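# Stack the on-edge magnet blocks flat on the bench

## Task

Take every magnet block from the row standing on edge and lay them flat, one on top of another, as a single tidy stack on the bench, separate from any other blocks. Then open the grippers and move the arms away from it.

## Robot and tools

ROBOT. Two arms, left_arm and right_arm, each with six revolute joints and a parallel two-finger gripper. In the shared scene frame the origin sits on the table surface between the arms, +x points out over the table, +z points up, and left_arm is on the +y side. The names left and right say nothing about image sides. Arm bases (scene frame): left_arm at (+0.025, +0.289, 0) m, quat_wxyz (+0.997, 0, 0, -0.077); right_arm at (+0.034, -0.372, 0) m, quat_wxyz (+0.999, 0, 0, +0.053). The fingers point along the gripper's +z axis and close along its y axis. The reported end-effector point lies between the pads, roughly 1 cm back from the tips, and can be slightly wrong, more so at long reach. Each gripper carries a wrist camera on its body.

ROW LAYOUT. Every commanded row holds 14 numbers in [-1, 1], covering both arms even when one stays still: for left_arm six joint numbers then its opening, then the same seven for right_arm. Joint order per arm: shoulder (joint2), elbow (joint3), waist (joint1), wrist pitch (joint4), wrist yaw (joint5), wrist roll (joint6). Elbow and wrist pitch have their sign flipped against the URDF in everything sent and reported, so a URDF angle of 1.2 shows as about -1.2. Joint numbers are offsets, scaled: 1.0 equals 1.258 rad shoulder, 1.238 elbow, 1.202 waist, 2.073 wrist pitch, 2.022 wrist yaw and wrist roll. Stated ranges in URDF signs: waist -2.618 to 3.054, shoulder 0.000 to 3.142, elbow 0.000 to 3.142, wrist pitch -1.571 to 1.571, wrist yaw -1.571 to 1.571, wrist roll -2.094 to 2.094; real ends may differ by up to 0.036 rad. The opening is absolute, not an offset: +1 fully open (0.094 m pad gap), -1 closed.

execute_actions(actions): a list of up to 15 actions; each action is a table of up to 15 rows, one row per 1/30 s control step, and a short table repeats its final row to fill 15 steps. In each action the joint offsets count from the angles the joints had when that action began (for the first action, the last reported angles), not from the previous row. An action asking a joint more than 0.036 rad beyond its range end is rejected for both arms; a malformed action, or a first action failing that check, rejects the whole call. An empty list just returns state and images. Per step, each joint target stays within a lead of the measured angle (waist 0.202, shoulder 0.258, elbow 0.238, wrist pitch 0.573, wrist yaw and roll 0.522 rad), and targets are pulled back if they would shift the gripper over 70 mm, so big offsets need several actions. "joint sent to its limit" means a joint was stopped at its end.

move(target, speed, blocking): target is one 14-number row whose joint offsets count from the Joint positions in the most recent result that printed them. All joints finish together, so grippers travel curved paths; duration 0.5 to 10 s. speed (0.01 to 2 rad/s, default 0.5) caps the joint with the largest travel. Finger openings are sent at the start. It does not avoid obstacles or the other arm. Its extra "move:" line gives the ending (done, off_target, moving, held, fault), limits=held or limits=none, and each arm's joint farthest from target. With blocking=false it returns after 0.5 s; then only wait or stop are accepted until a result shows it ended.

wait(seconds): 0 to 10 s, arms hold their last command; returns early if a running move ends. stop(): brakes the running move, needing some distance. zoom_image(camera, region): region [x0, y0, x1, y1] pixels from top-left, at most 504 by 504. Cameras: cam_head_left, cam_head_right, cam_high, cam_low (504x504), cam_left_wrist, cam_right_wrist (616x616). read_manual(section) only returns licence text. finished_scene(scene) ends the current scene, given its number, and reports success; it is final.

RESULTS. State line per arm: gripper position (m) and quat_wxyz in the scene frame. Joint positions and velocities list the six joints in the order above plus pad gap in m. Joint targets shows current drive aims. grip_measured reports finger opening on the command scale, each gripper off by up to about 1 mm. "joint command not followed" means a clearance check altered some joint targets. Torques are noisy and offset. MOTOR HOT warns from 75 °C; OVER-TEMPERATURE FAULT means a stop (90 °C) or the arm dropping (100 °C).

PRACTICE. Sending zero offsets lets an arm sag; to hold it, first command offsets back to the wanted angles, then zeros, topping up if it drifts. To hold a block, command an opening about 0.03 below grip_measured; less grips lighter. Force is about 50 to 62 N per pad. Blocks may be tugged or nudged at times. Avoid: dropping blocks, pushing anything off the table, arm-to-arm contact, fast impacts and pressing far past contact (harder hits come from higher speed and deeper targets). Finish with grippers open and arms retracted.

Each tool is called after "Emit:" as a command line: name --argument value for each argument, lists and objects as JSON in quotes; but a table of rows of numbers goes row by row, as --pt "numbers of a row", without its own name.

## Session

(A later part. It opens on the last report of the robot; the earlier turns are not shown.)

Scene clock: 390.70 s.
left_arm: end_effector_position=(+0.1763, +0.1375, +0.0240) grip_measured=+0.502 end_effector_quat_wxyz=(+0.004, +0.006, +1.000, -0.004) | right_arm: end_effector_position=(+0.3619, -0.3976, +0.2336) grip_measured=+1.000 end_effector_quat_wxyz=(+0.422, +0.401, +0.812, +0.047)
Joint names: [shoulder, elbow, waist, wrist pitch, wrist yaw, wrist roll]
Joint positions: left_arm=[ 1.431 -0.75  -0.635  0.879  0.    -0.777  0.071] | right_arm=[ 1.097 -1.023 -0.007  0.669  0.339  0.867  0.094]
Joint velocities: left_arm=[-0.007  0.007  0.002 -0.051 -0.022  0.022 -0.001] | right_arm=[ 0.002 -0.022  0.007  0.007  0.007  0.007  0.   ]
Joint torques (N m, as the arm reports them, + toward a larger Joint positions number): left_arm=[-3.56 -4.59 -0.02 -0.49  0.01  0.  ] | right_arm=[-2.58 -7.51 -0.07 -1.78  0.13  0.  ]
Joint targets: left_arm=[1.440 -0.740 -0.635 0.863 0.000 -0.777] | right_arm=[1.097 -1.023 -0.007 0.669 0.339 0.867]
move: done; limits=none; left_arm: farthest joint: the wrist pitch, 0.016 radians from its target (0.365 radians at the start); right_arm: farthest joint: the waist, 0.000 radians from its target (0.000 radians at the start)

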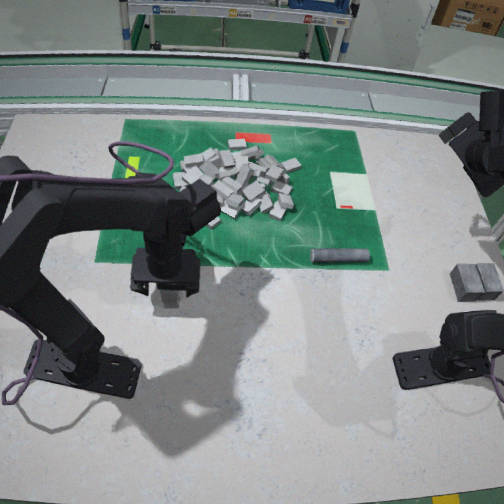

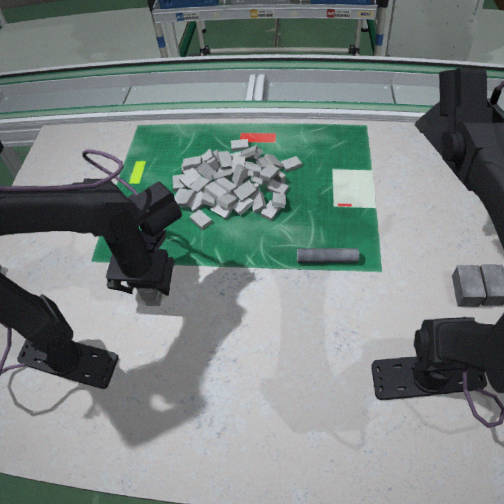

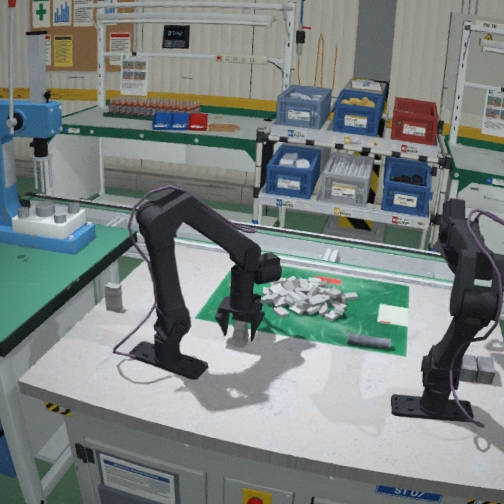

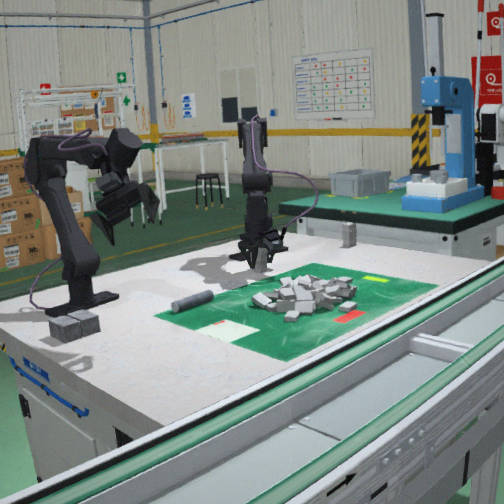

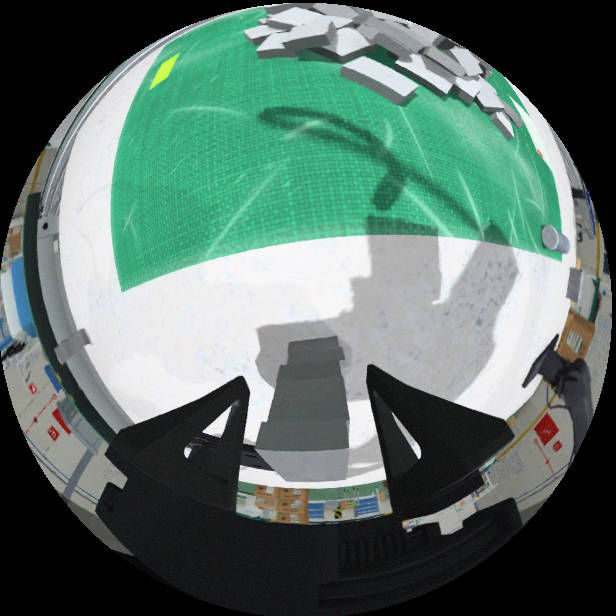

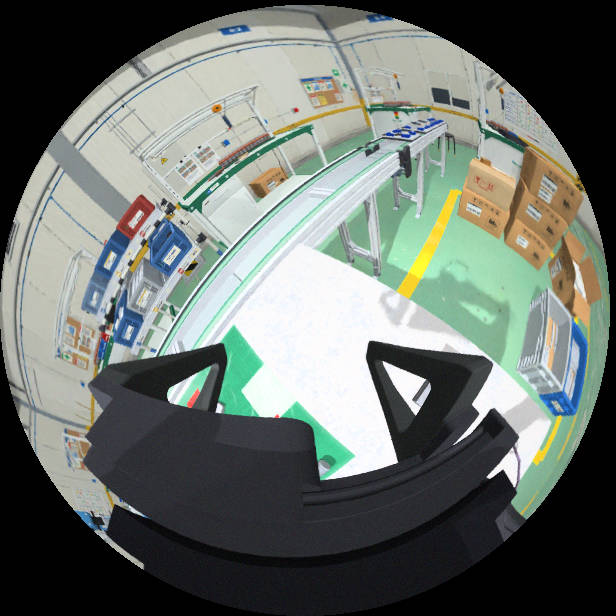

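Emit:
move --target '[0.019,0.031,0,-0.027,0,0,-0.1,0,0,0,0,0,0,1]' --speed 0.15

Emit:
execute_actions --actions '[[[0,0,0,0,0,0,-0.13,0,0,0,0,0,0,1],[0,0,0,0,0,0,-0.16,0,0,0,0,0,0,1],[0,0,0,0,0,0,-0.19,0,0,0,0,0,0,1],[0,0,0,0,0,0,-0.22,0,0,0,0,0,0,1],[0,0,0,0,0,0,-0.25,0,0,0,0,0,0,1],[0,0,0,0,0,0,-0.28,0,0,0,0,0,0,1],[0,0,0,0,0,0,-0.31,0,0,0,0,0,0,1],[0,0,0,0,0,0,-0.34,0,0,0,0,0,0,1],[0,0,0,0,0,0,-0.37,0,0,0,0,0,0,1],[0,0,0,0,0,0,-0.39,0,0,0,0,0,0,1],[0,0,0,0,0,0,-0.41,0,0,0,0,0,0,1],[0,0,0,0,0,0,-0.43,0,0,0,0,0,0,1],[0,0,0,0,0,0,-0.45,0,0,0,0,0,0,1],[0,0,0,0,0,0,-0.47,0,0,0,0,0,0,1],[0,0,0,0,0,0,-0.5,0,0,0,0,0,0,1]],[[0,0,0,0,0,0,-0.5,0,0,0,0,0,0,1]]]'

Emit:
execute_actions --actions '[[[0,0,0,0,0,0,0.4,0,0,0,0,0,0,1]]]'

Scene clock: 403.23 s.
left_arm: end_effector_position=(+0.1764, +0.1366, +0.0162) grip_measured=-0.098 end_effector_quat_wxyz=(+0.005, +0.006, +1.000, -0.007) | right_arm: end_effector_position=(+0.3619, -0.3976, +0.2336) grip_measured=+1.000 end_effector_quat_wxyz=(+0.422, +0.401, +0.812, +0.047)
Joint names: [shoulder, elbow, waist, wrist pitch, wrist yaw, wrist roll]
Joint positions: left_arm=[ 1.442 -0.725 -0.635  0.835  0.003 -0.777  0.042] | right_arm=[ 1.097 -1.023 -0.007  0.669  0.339  0.867  0.094]
Joint velocities: left_arm=[-0.002 -0.007  0.022 -0.037 -0.066  0.007  0.   ] | right_arm=[ 0.007 -0.012 -0.002  0.022  0.051 -0.11   0.   ]
Joint torques (N m, as the arm reports them, + toward a larger Joint positions number): left_arm=[-3.37 -4.28  0.01 -0.46 -0.01  0.  ] | right_arm=[-2.56 -7.53  0.02 -1.79  0.13  0.03]
Joint targets: left_arm=[1.454 -0.711 -0.635 0.823 -0.000 -0.777] | right_arm=[1.097 -1.023 -0.007 0.669 0.339 0.867]
move: done; limits=none; left_arm: farthest joint: the elbow, 0.013 radians from its target (0.038 radians at the start); right_arm: farthest joint: the waist, 0.000 radians from its target (0.000 radians at the start)

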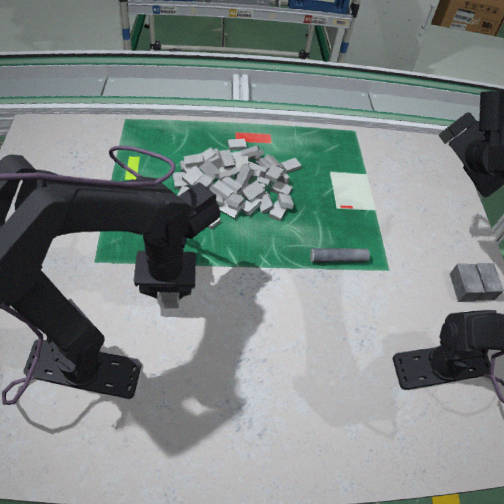

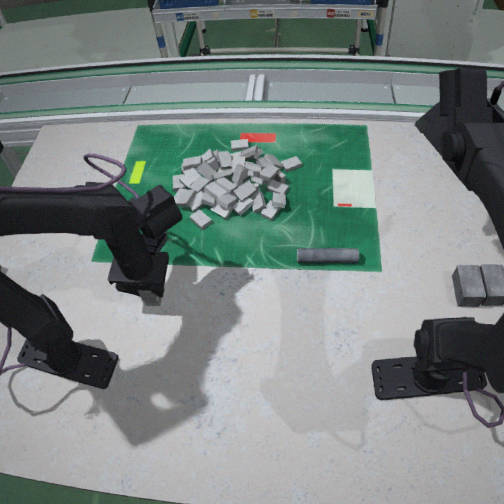

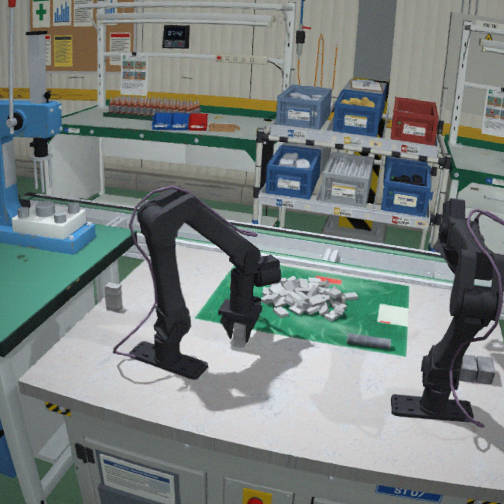

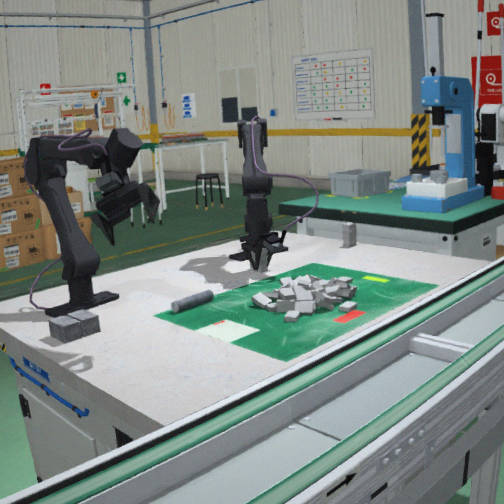

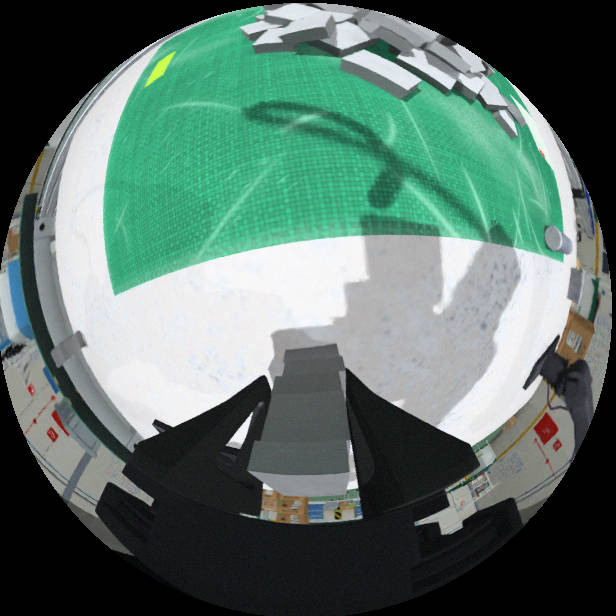

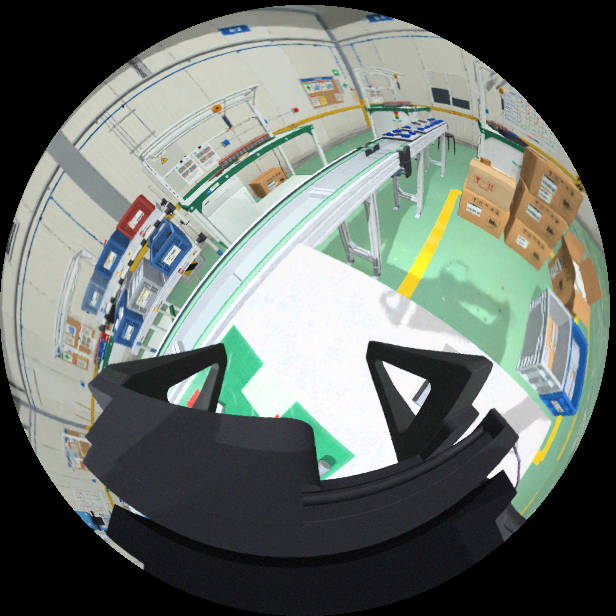

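Scene clock: 404.23 s.
left_arm: end_effector_position=(+0.1765, +0.1331, +0.0163) grip_measured=-0.421 end_effector_quat_wxyz=(+0.004, +0.006, +1.000, -0.016) | right_arm: end_effector_position=(+0.3619, -0.3976, +0.2336) grip_measured=+1.000 end_effector_quat_wxyz=(+0.422, +0.401, +0.812, +0.047)
Joint names: [shoulder, elbow, waist, wrist pitch, wrist yaw, wrist roll]
Joint positions: left_arm=[ 1.442 -0.725 -0.635  0.825  0.016 -0.777  0.027] | right_arm=[ 1.097 -1.023 -0.007  0.669  0.339  0.867  0.094]
Joint velocities: left_arm=[-0.007 -0.012 -0.002 -0.11   0.022 -0.037 -0.001] | right_arm=[ 0.002 -0.002  0.017 -0.037 -0.051 -0.022  0.   ]
Joint torques (N m, as the arm reports them, + toward a larger Joint positions number): left_arm=[-4.4  -5.3  -0.03 -0.34  0.01 -0.01] | right_arm=[-2.56 -7.59 -0.01 -1.79  0.13  0.03]
Joint targets: left_arm=[1.442 -0.725 -0.635 0.825 0.016 -0.777] | right_arm=[1.097 -1.023 -0.007 0.669 0.339 0.867]

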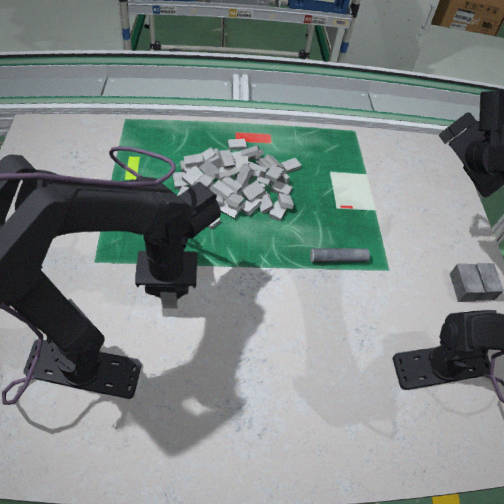

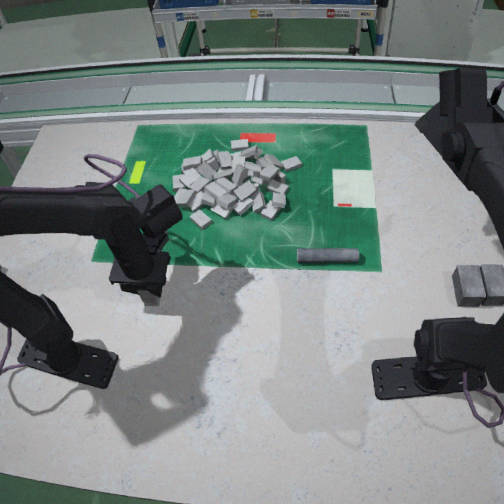

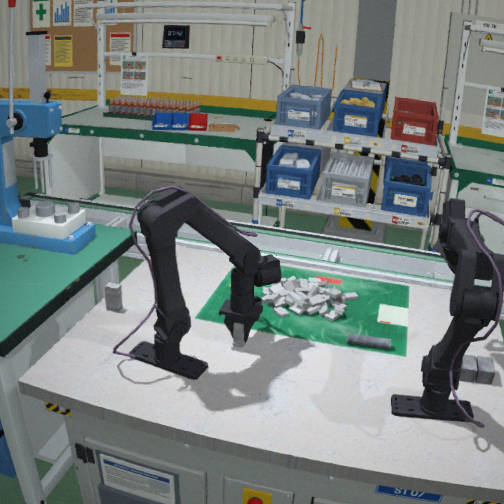

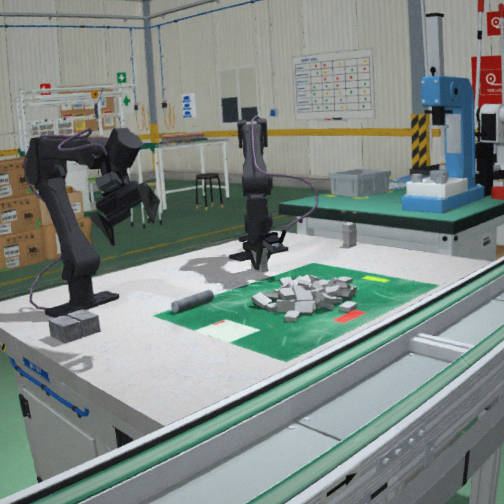

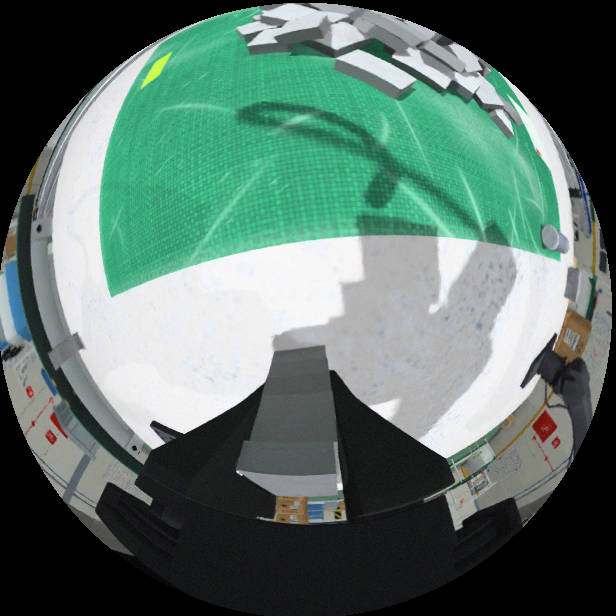

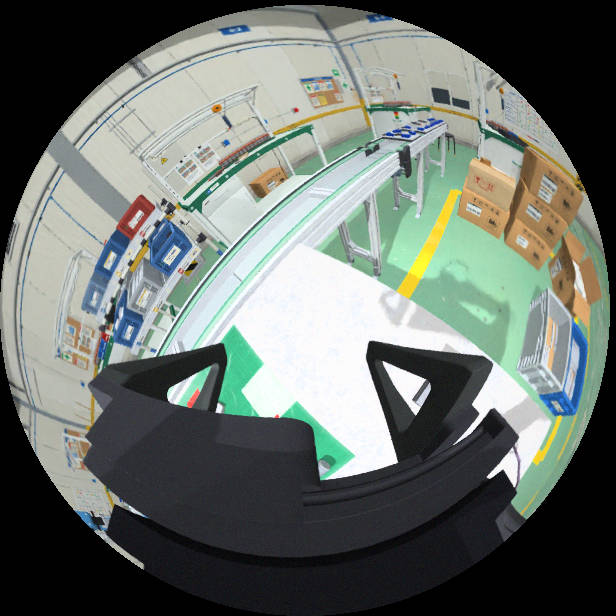

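Scene clock: 404.73 s.
left_arm: end_effector_position=(+0.1765, +0.1331, +0.0163) grip_measured=+0.398 end_effector_quat_wxyz=(+0.004, +0.006, +1.000, -0.016) | right_arm: end_effector_position=(+0.3619, -0.3976, +0.2336) grip_measured=+1.000 end_effector_quat_wxyz=(+0.422, +0.401, +0.812, +0.047)
Joint names: [shoulder, elbow, waist, wrist pitch, wrist yaw, wrist roll]
Joint positions: left_arm=[ 1.442 -0.725 -0.635  0.825  0.016 -0.777  0.066] | right_arm=[ 1.097 -1.023 -0.007  0.669  0.339  0.867  0.094]
Joint velocities: left_arm=[-0.007 -0.002 -0.012 -0.022  0.051  0.081 -0.   ] | right_arm=[-0.007 -0.007 -0.007  0.007 -0.007  0.007  0.   ]
Joint torques (N m, as the arm reports them, + toward a larger Joint positions number): left_arm=[-4.37 -5.32  0.02 -0.33  0.02  0.  ] | right_arm=[-2.55 -7.53 -0.02 -1.78  0.14  0.03]
Joint targets: left_arm=[1.442 -0.725 -0.635 0.825 0.016 -0.777] | right_arm=[1.097 -1.023 -0.007 0.669 0.339 0.867]

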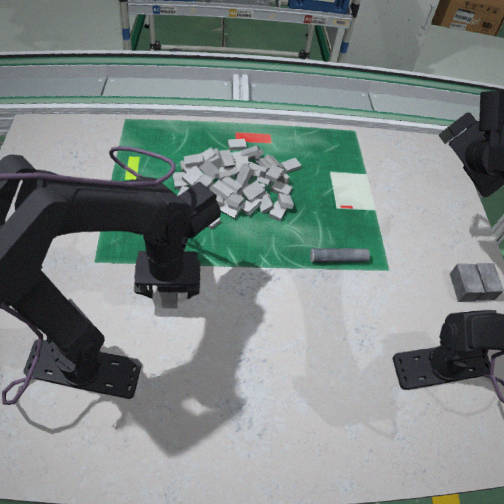

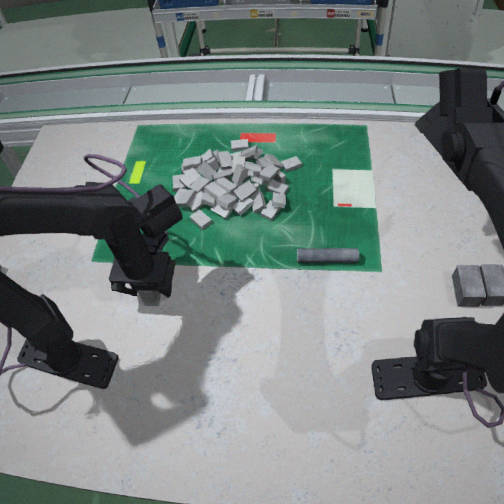

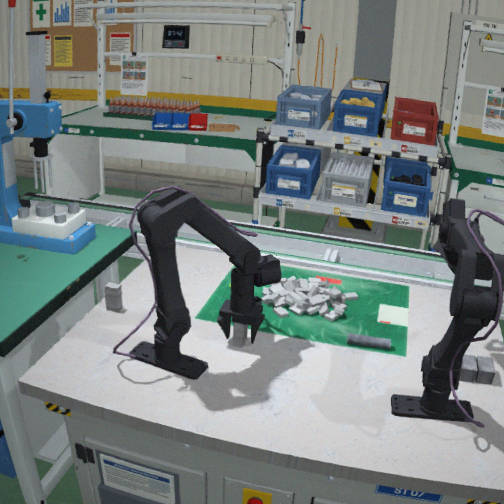

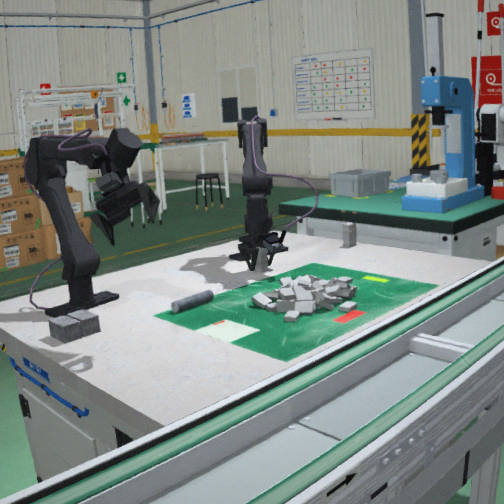

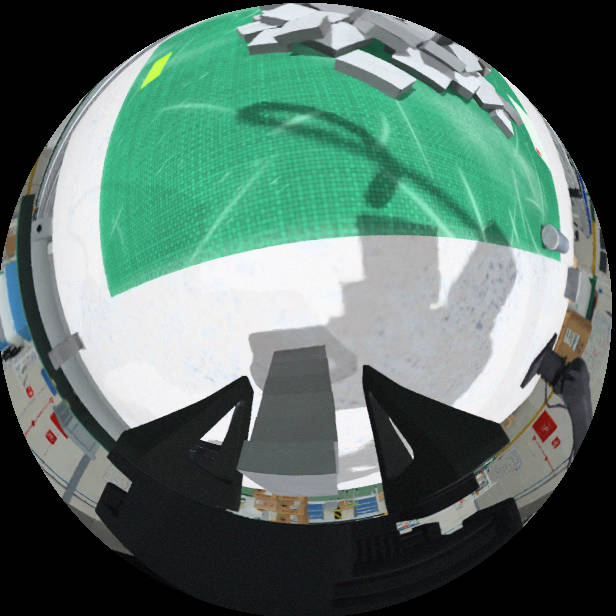

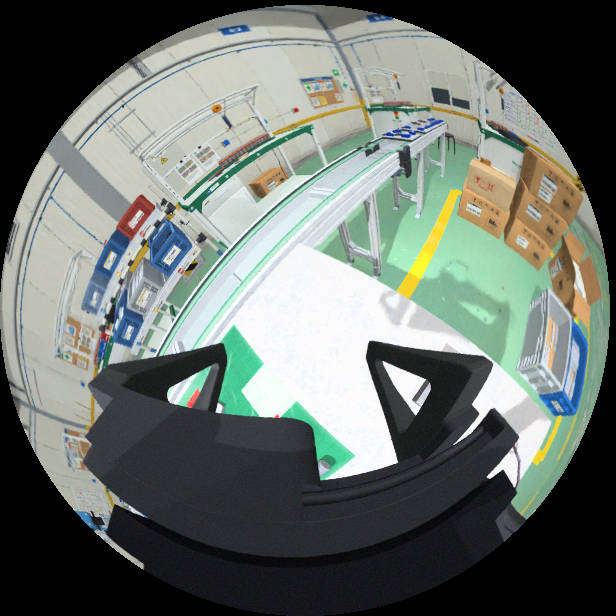

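Emit:
move --target '[-0.04,-0.082,0,0.067,0,0,0.1,0,0,0,0,0,0,1]' --speed 0.25

Emit:
execute_actions --actions '[[[0,0,0,0,0,0,0,0,0,0,0,0,0,1],[0,0,0,0,0,0,-0.1,0,0,0,0,0,0,1],[0,0,0,0,0,0,-0.19,0,0,0,0,0,0,1],[0,0,0,0,0,0,-0.22,0,0,0,0,0,0,1],[0,0,0,0,0,0,-0.25,0,0,0,0,0,0,1],[0,0,0,0,0,0,-0.28,0,0,0,0,0,0,1],[0,0,0,0,0,0,-0.31,0,0,0,0,0,0,1],[0,0,0,0,0,0,-0.34,0,0,0,0,0,0,1],[0,0,0,0,0,0,-0.37,0,0,0,0,0,0,1],[0,0,0,0,0,0,-0.39,0,0,0,0,0,0,1],[0,0,0,0,0,0,-0.41,0,0,0,0,0,0,1],[0,0,0,0,0,0,-0.43,0,0,0,0,0,0,1],[0,0,0,0,0,0,-0.45,0,0,0,0,0,0,1],[0,0,0,0,0,0,-0.47,0,0,0,0,0,0,1]],[[0,0,0,0,0,0,-0.47,0,0,0,0,0,0,1],[0,0,0,0,0,0,-0.47,0,0,0,0,0,0,1],[0,0,0,0,0,0,-0.47,0,0,0,0,0,0,1],[0,0,0,0,0,0,-0.47,0,0,0,0,0,0,1],[0,0,0,0,0,0,0.6,0,0,0,0,0,0,1]]]'

Emit:
move --target '[-0.11,-0.24,0,0.19,0,0,0.6,0,0,0,0,0,0,1]' --speed 0.5

Emit:
move --target '[-0.05,0,0.6,0,0,0,0.6,0,0,0,0,0,0,1]' --speed 0.9

Emit:
zoom_image --camera "cam_low" --region '[230,235,290,280]'

Emit:
zoom_image --camera "cam_high" --region '[210,305,270,355]'

Emit:
zoom_image --camera "cam_head_right" --region '[120,260,180,315]'

Scene clock: 421.10 s.
left_arm: end_effector_position=(+0.1782, +0.1314, +0.0413) grip_measured=+0.102 end_effector_quat_wxyz=(+0.003, +0.006, +1.000, -0.014) | right_arm: end_effector_position=(+0.3619, -0.3976, +0.2336) grip_measured=+1.000 end_effector_quat_wxyz=(+0.422, +0.401, +0.812, +0.047)
Joint names: [shoulder, elbow, waist, wrist pitch, wrist yaw, wrist roll]
Joint positions: left_arm=[ 1.411 -0.808 -0.635  0.944  0.016 -0.777  0.052] | right_arm=[ 1.097 -1.023 -0.007  0.669  0.339  0.867  0.094]
Joint velocities: left_arm=[-0.002 -0.017 -0.007 -0.007  0.037 -0.007 -0.001] | right_arm=[ 0.002 -0.012  0.002  0.022  0.051  0.037  0.   ]
Joint torques (N m, as the arm reports them, + toward a larger Joint positions number): left_arm=[-5.74 -6.93 -0.01 -0.1   0.02  0.01] | right_arm=[-2.51 -7.54  0.02 -1.8   0.12  0.02]
Joint targets: left_arm=[1.392 -0.827 -0.635 0.964 0.016 -0.777] | right_arm=[1.097 -1.023 -0.007 0.669 0.339 0.867]
move: done; limits=none; left_arm: farthest joint: the wrist pitch, 0.020 radians from its target (0.139 radians at the start); right_arm: farthest joint: the waist, 0.000 radians from its target (0.000 radians at the start)

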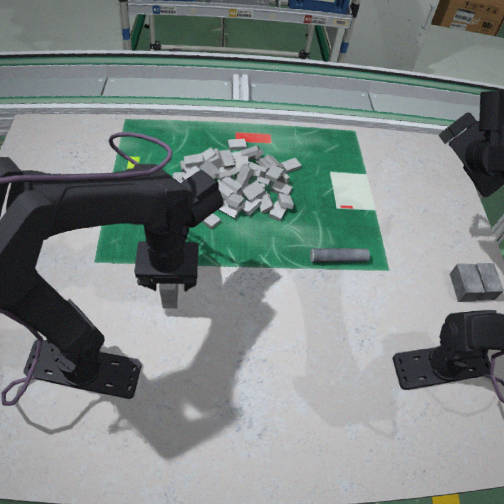

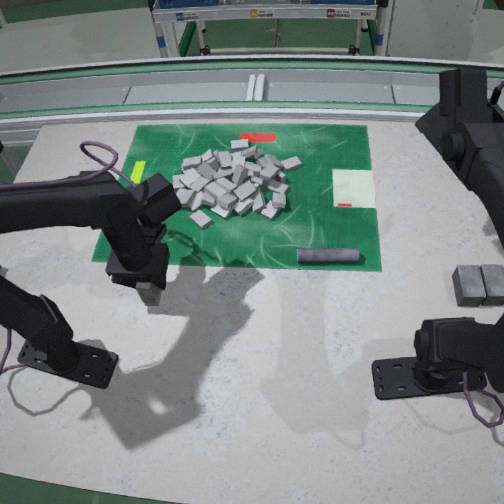

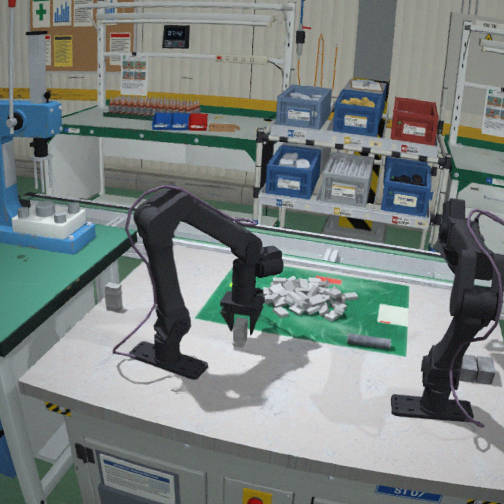

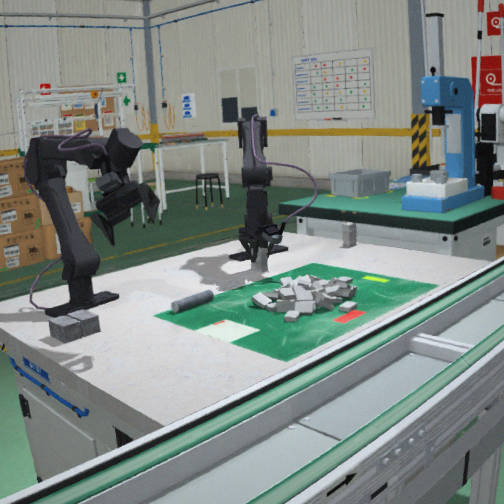

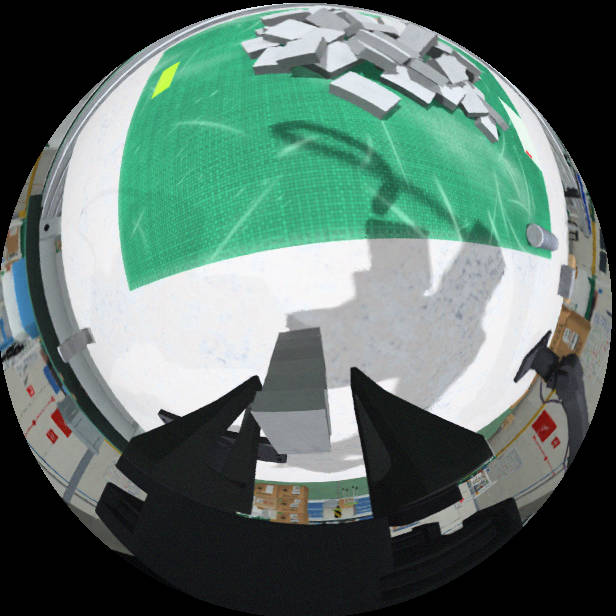

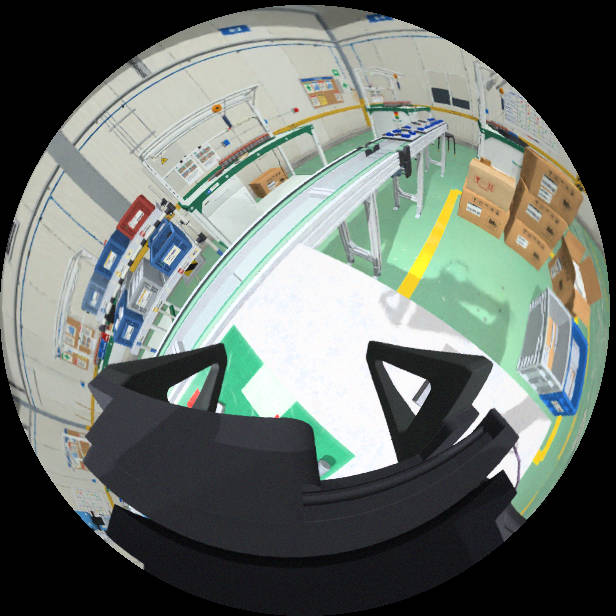

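Scene clock: 422.10 s.
left_arm: end_effector_position=(+0.1784, +0.1328, +0.0413) grip_measured=+0.598 end_effector_quat_wxyz=(+0.004, +0.006, +1.000, -0.011) | right_arm: end_effector_position=(+0.3619, -0.3976, +0.2336) grip_measured=+1.000 end_effector_quat_wxyz=(+0.422, +0.401, +0.812, +0.047)
Joint names: [shoulder, elbow, waist, wrist pitch, wrist yaw, wrist roll]
Joint positions: left_arm=[ 1.411 -0.808 -0.635  0.947  0.01  -0.777  0.075] | right_arm=[ 1.097 -1.023 -0.007  0.669  0.339  0.867  0.094]
Joint velocities: left_arm=[-0.022  0.002 -0.007  0.022 -0.051  0.037  0.   ] | right_arm=[-0.002 -0.002 -0.007  0.022 -0.066 -0.051  0.   ]
Joint torques (N m, as the arm reports them, + toward a larger Joint positions number): left_arm=[-4.35 -5.5  -0.02 -0.31  0.02  0.  ] | right_arm=[-2.57 -7.55 -0.01 -1.79  0.12  0.04]
Joint targets: left_arm=[1.411 -0.808 -0.635 0.947 0.010 -0.777] | right_arm=[1.097 -1.023 -0.007 0.669 0.339 0.867]

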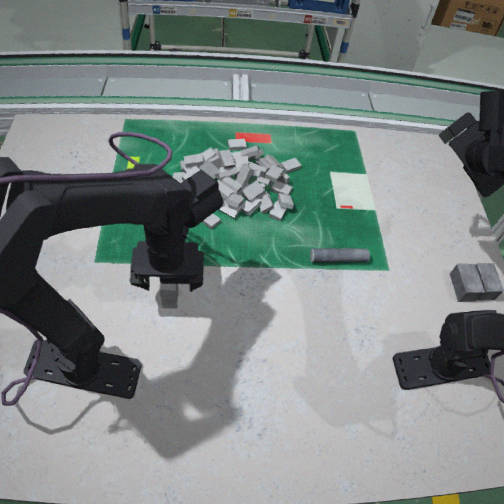

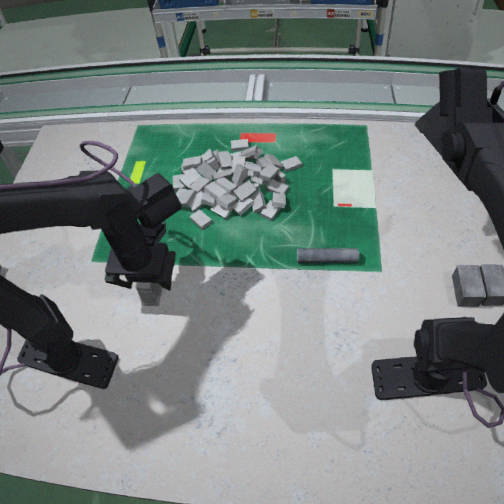

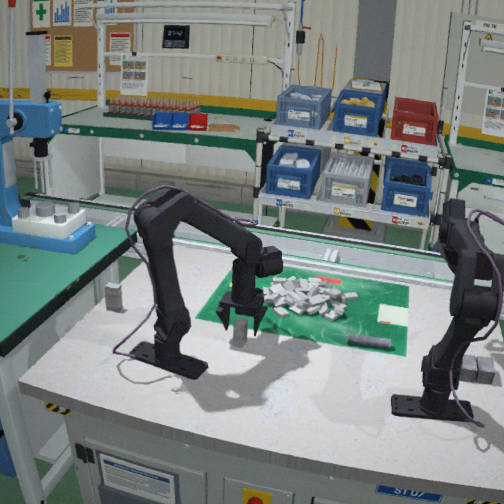

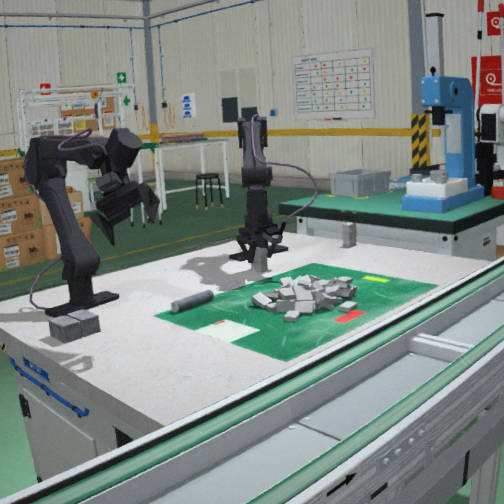

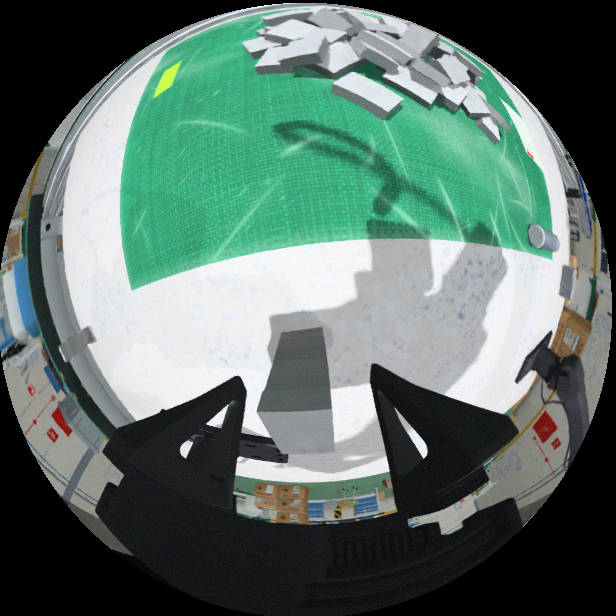

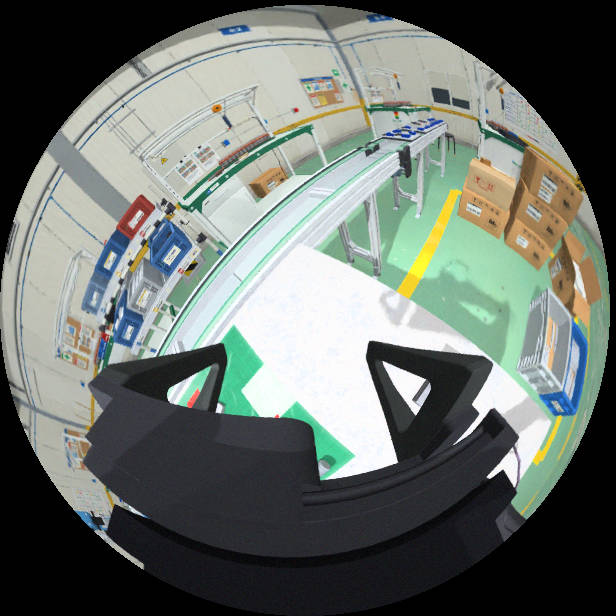

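Scene clock: 423.63 s.
left_arm: end_effector_position=(+0.1727, +0.1385, +0.1340) grip_measured=+0.598 end_effector_quat_wxyz=(+0.014, +0.006, +1.000, -0.021) | right_arm: end_effector_position=(+0.3619, -0.3976, +0.2336) grip_measured=+1.000 end_effector_quat_wxyz=(+0.422, +0.401, +0.812, +0.047)
Joint names: [shoulder, elbow, waist, wrist pitch, wrist yaw, wrist roll]
Joint positions: left_arm=[ 1.288 -1.087 -0.635  1.32   0.01  -0.777  0.075] | right_arm=[ 1.097 -1.023 -0.007  0.669  0.339  0.867  0.094]
Joint velocities: left_arm=[-0.012 -0.002 -0.002 -0.007  0.037  0.022  0.001] | right_arm=[-0.002 -0.007  0.007  0.11   0.037 -0.022  0.   ]
Joint torques (N m, as the arm reports them, + toward a larger Joint positions number): left_arm=[-4.67 -7.05 -0.01 -0.15  0.    0.  ] | right_arm=[-2.58 -7.52 -0.03 -1.78  0.13  0.04]
Joint targets: left_arm=[1.273 -1.105 -0.635 1.341 0.010 -0.777] | right_arm=[1.097 -1.023 -0.007 0.669 0.339 0.867]
move: off_target (left_arm); limits=none; left_arm: farthest joint: the wrist pitch, 0.021 radians from its target (0.394 radians at the start); right_arm: farthest joint: the waist, 0.000 radians from its target (0.000 radians at the start)

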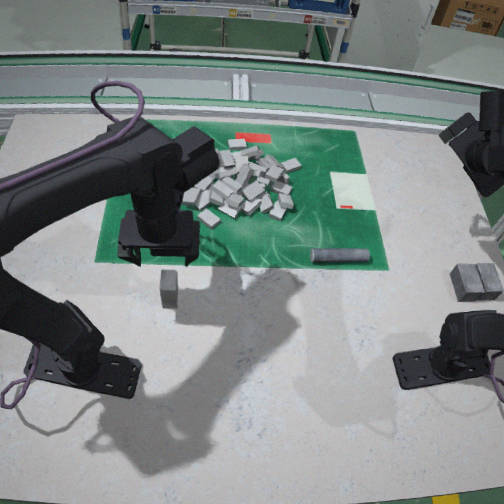

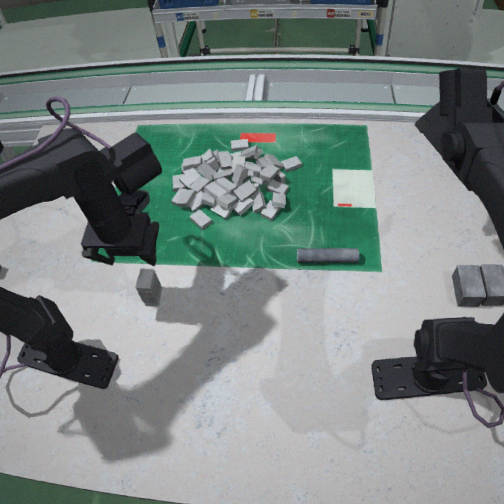

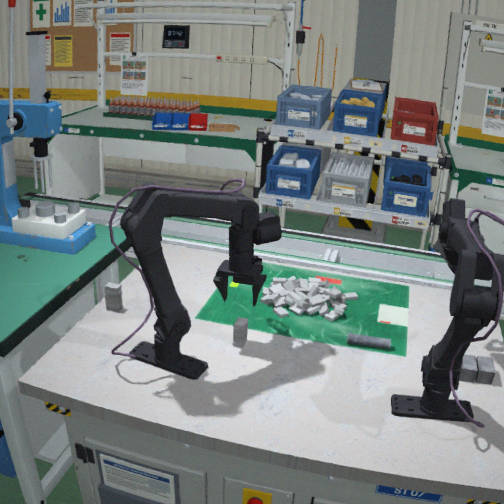

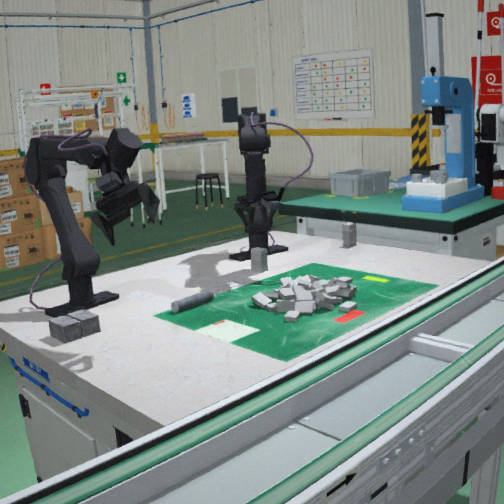

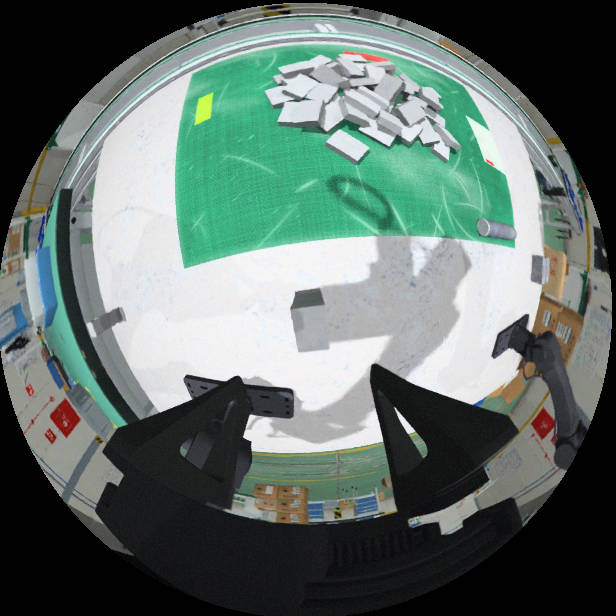

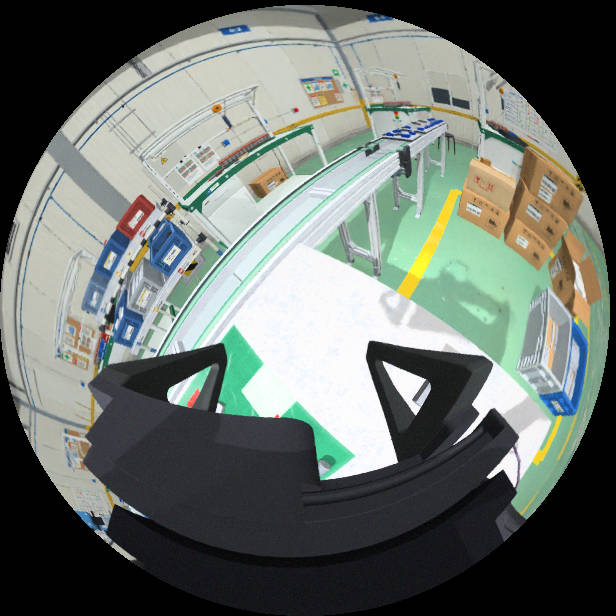

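Scene clock: 424.90 s.
left_arm: end_effector_position=(+0.2342, +0.2715, +0.1418) grip_measured=+0.598 end_effector_quat_wxyz=(+0.039, -0.343, +0.938, -0.024) | right_arm: end_effector_position=(+0.3619, -0.3976, +0.2336) grip_measured=+1.000 end_effector_quat_wxyz=(+0.422, +0.401, +0.812, +0.047)
Joint names: [shoulder, elbow, waist, wrist pitch, wrist yaw, wrist roll]
Joint positions: left_arm=[ 1.247 -1.087  0.077  1.32   0.012 -0.777  0.075] | right_arm=[ 1.097 -1.023 -0.007  0.669  0.339  0.867  0.094]
Joint velocities: left_arm=[-0.007  0.012 -0.007  0.007 -0.007  0.037  0.001] | right_arm=[-0.012  0.012  0.017  0.051 -0.081 -0.007  0.   ]
Joint torques (N m, as the arm reports them, + toward a larger Joint positions number): left_arm=[-4.8  -5.87  0.69 -0.48 -0.01 -0.01] | right_arm=[-2.55 -7.55  0.02 -1.8   0.11  0.03]
Joint targets: left_arm=[1.225 -1.087 0.086 1.320 0.010 -0.777] | right_arm=[1.097 -1.023 -0.007 0.669 0.339 0.867]
move: off_target (left_arm); limits=none; left_arm: farthest joint: the shoulder, 0.022 radians from its target (0.063 radians at the start); right_arm: farthest joint: the waist, 0.000 radians from its target (0.000 radians at the start)

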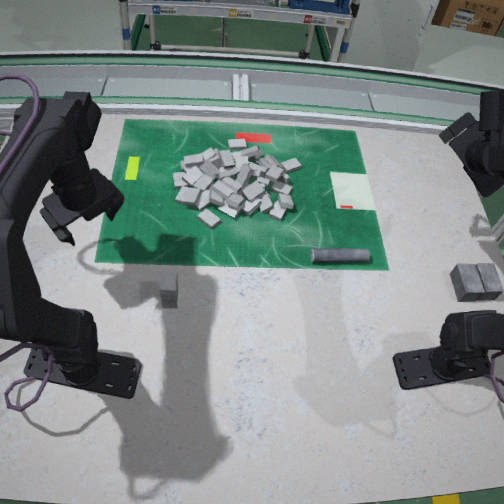

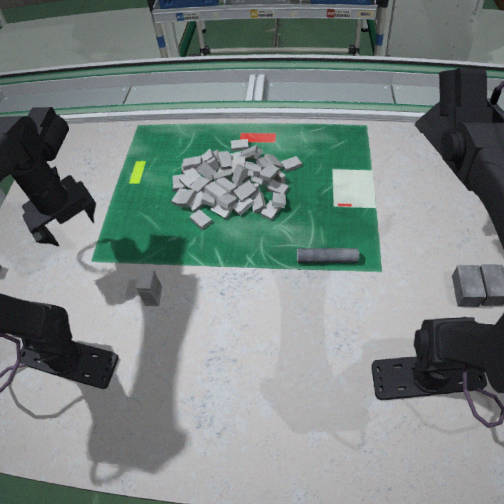

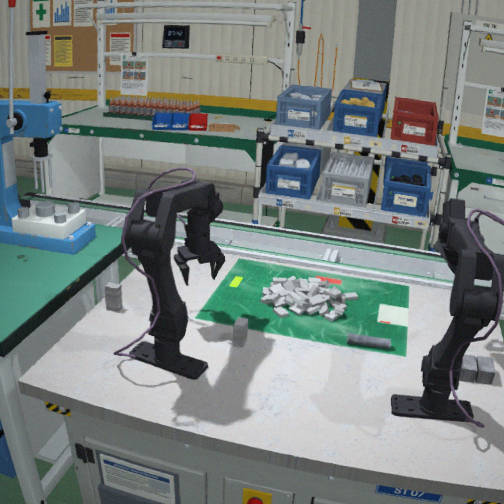

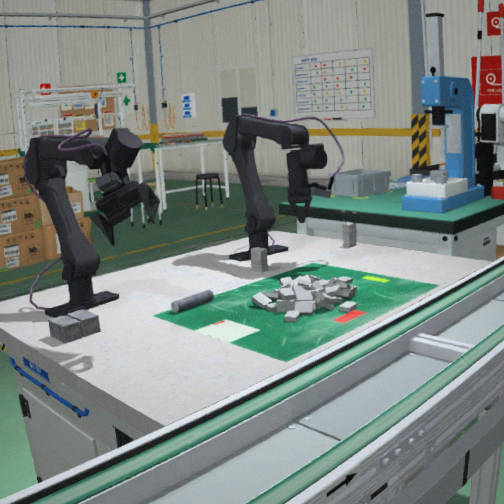

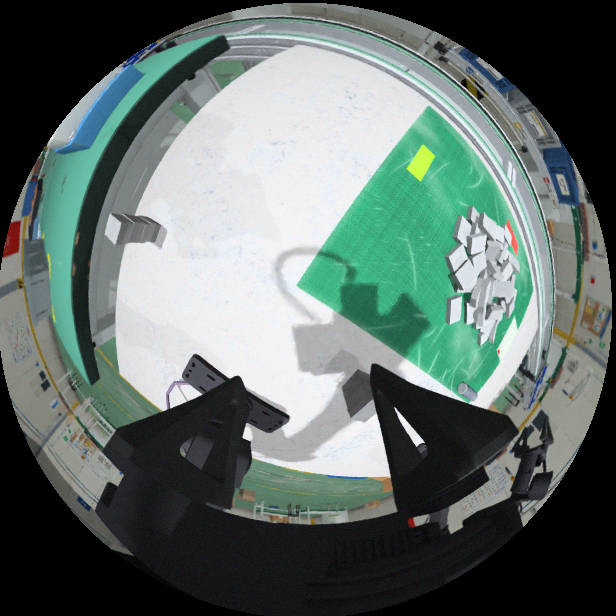

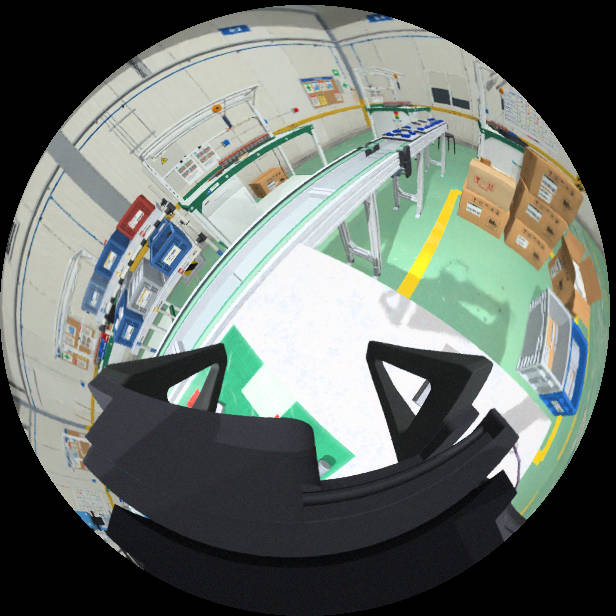

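Region (230, 235, 290, 280) of cam_low's 504x504 image, scaled by 8.400, with more detail than that image has; it fills the top 378 rows of this view, and the rest is white.

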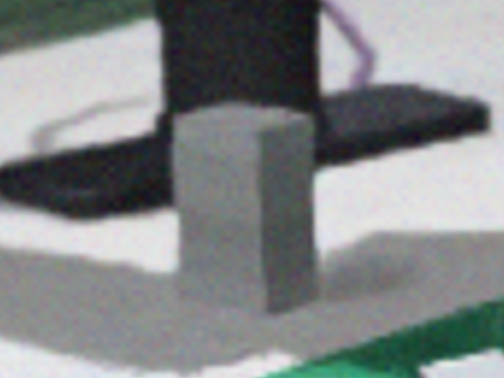

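Region (210, 305, 270, 355) of cam_high's 504x504 image, scaled by 8.400, with more detail than that image has.

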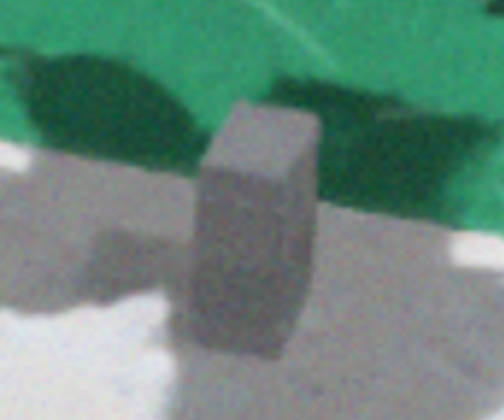

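Region (120, 260, 180, 315) of cam_head_right's 504x504 image, scaled by 8.400, with more detail than that image has; it fills the top 462 rows of this view, and the rest is white.

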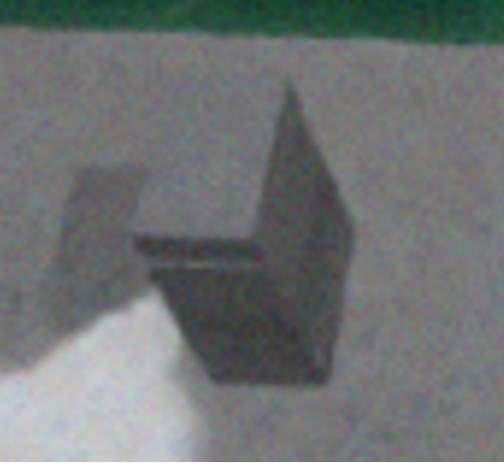

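Emit:
finished_scene --scene 1

The scene is finished: the task was done.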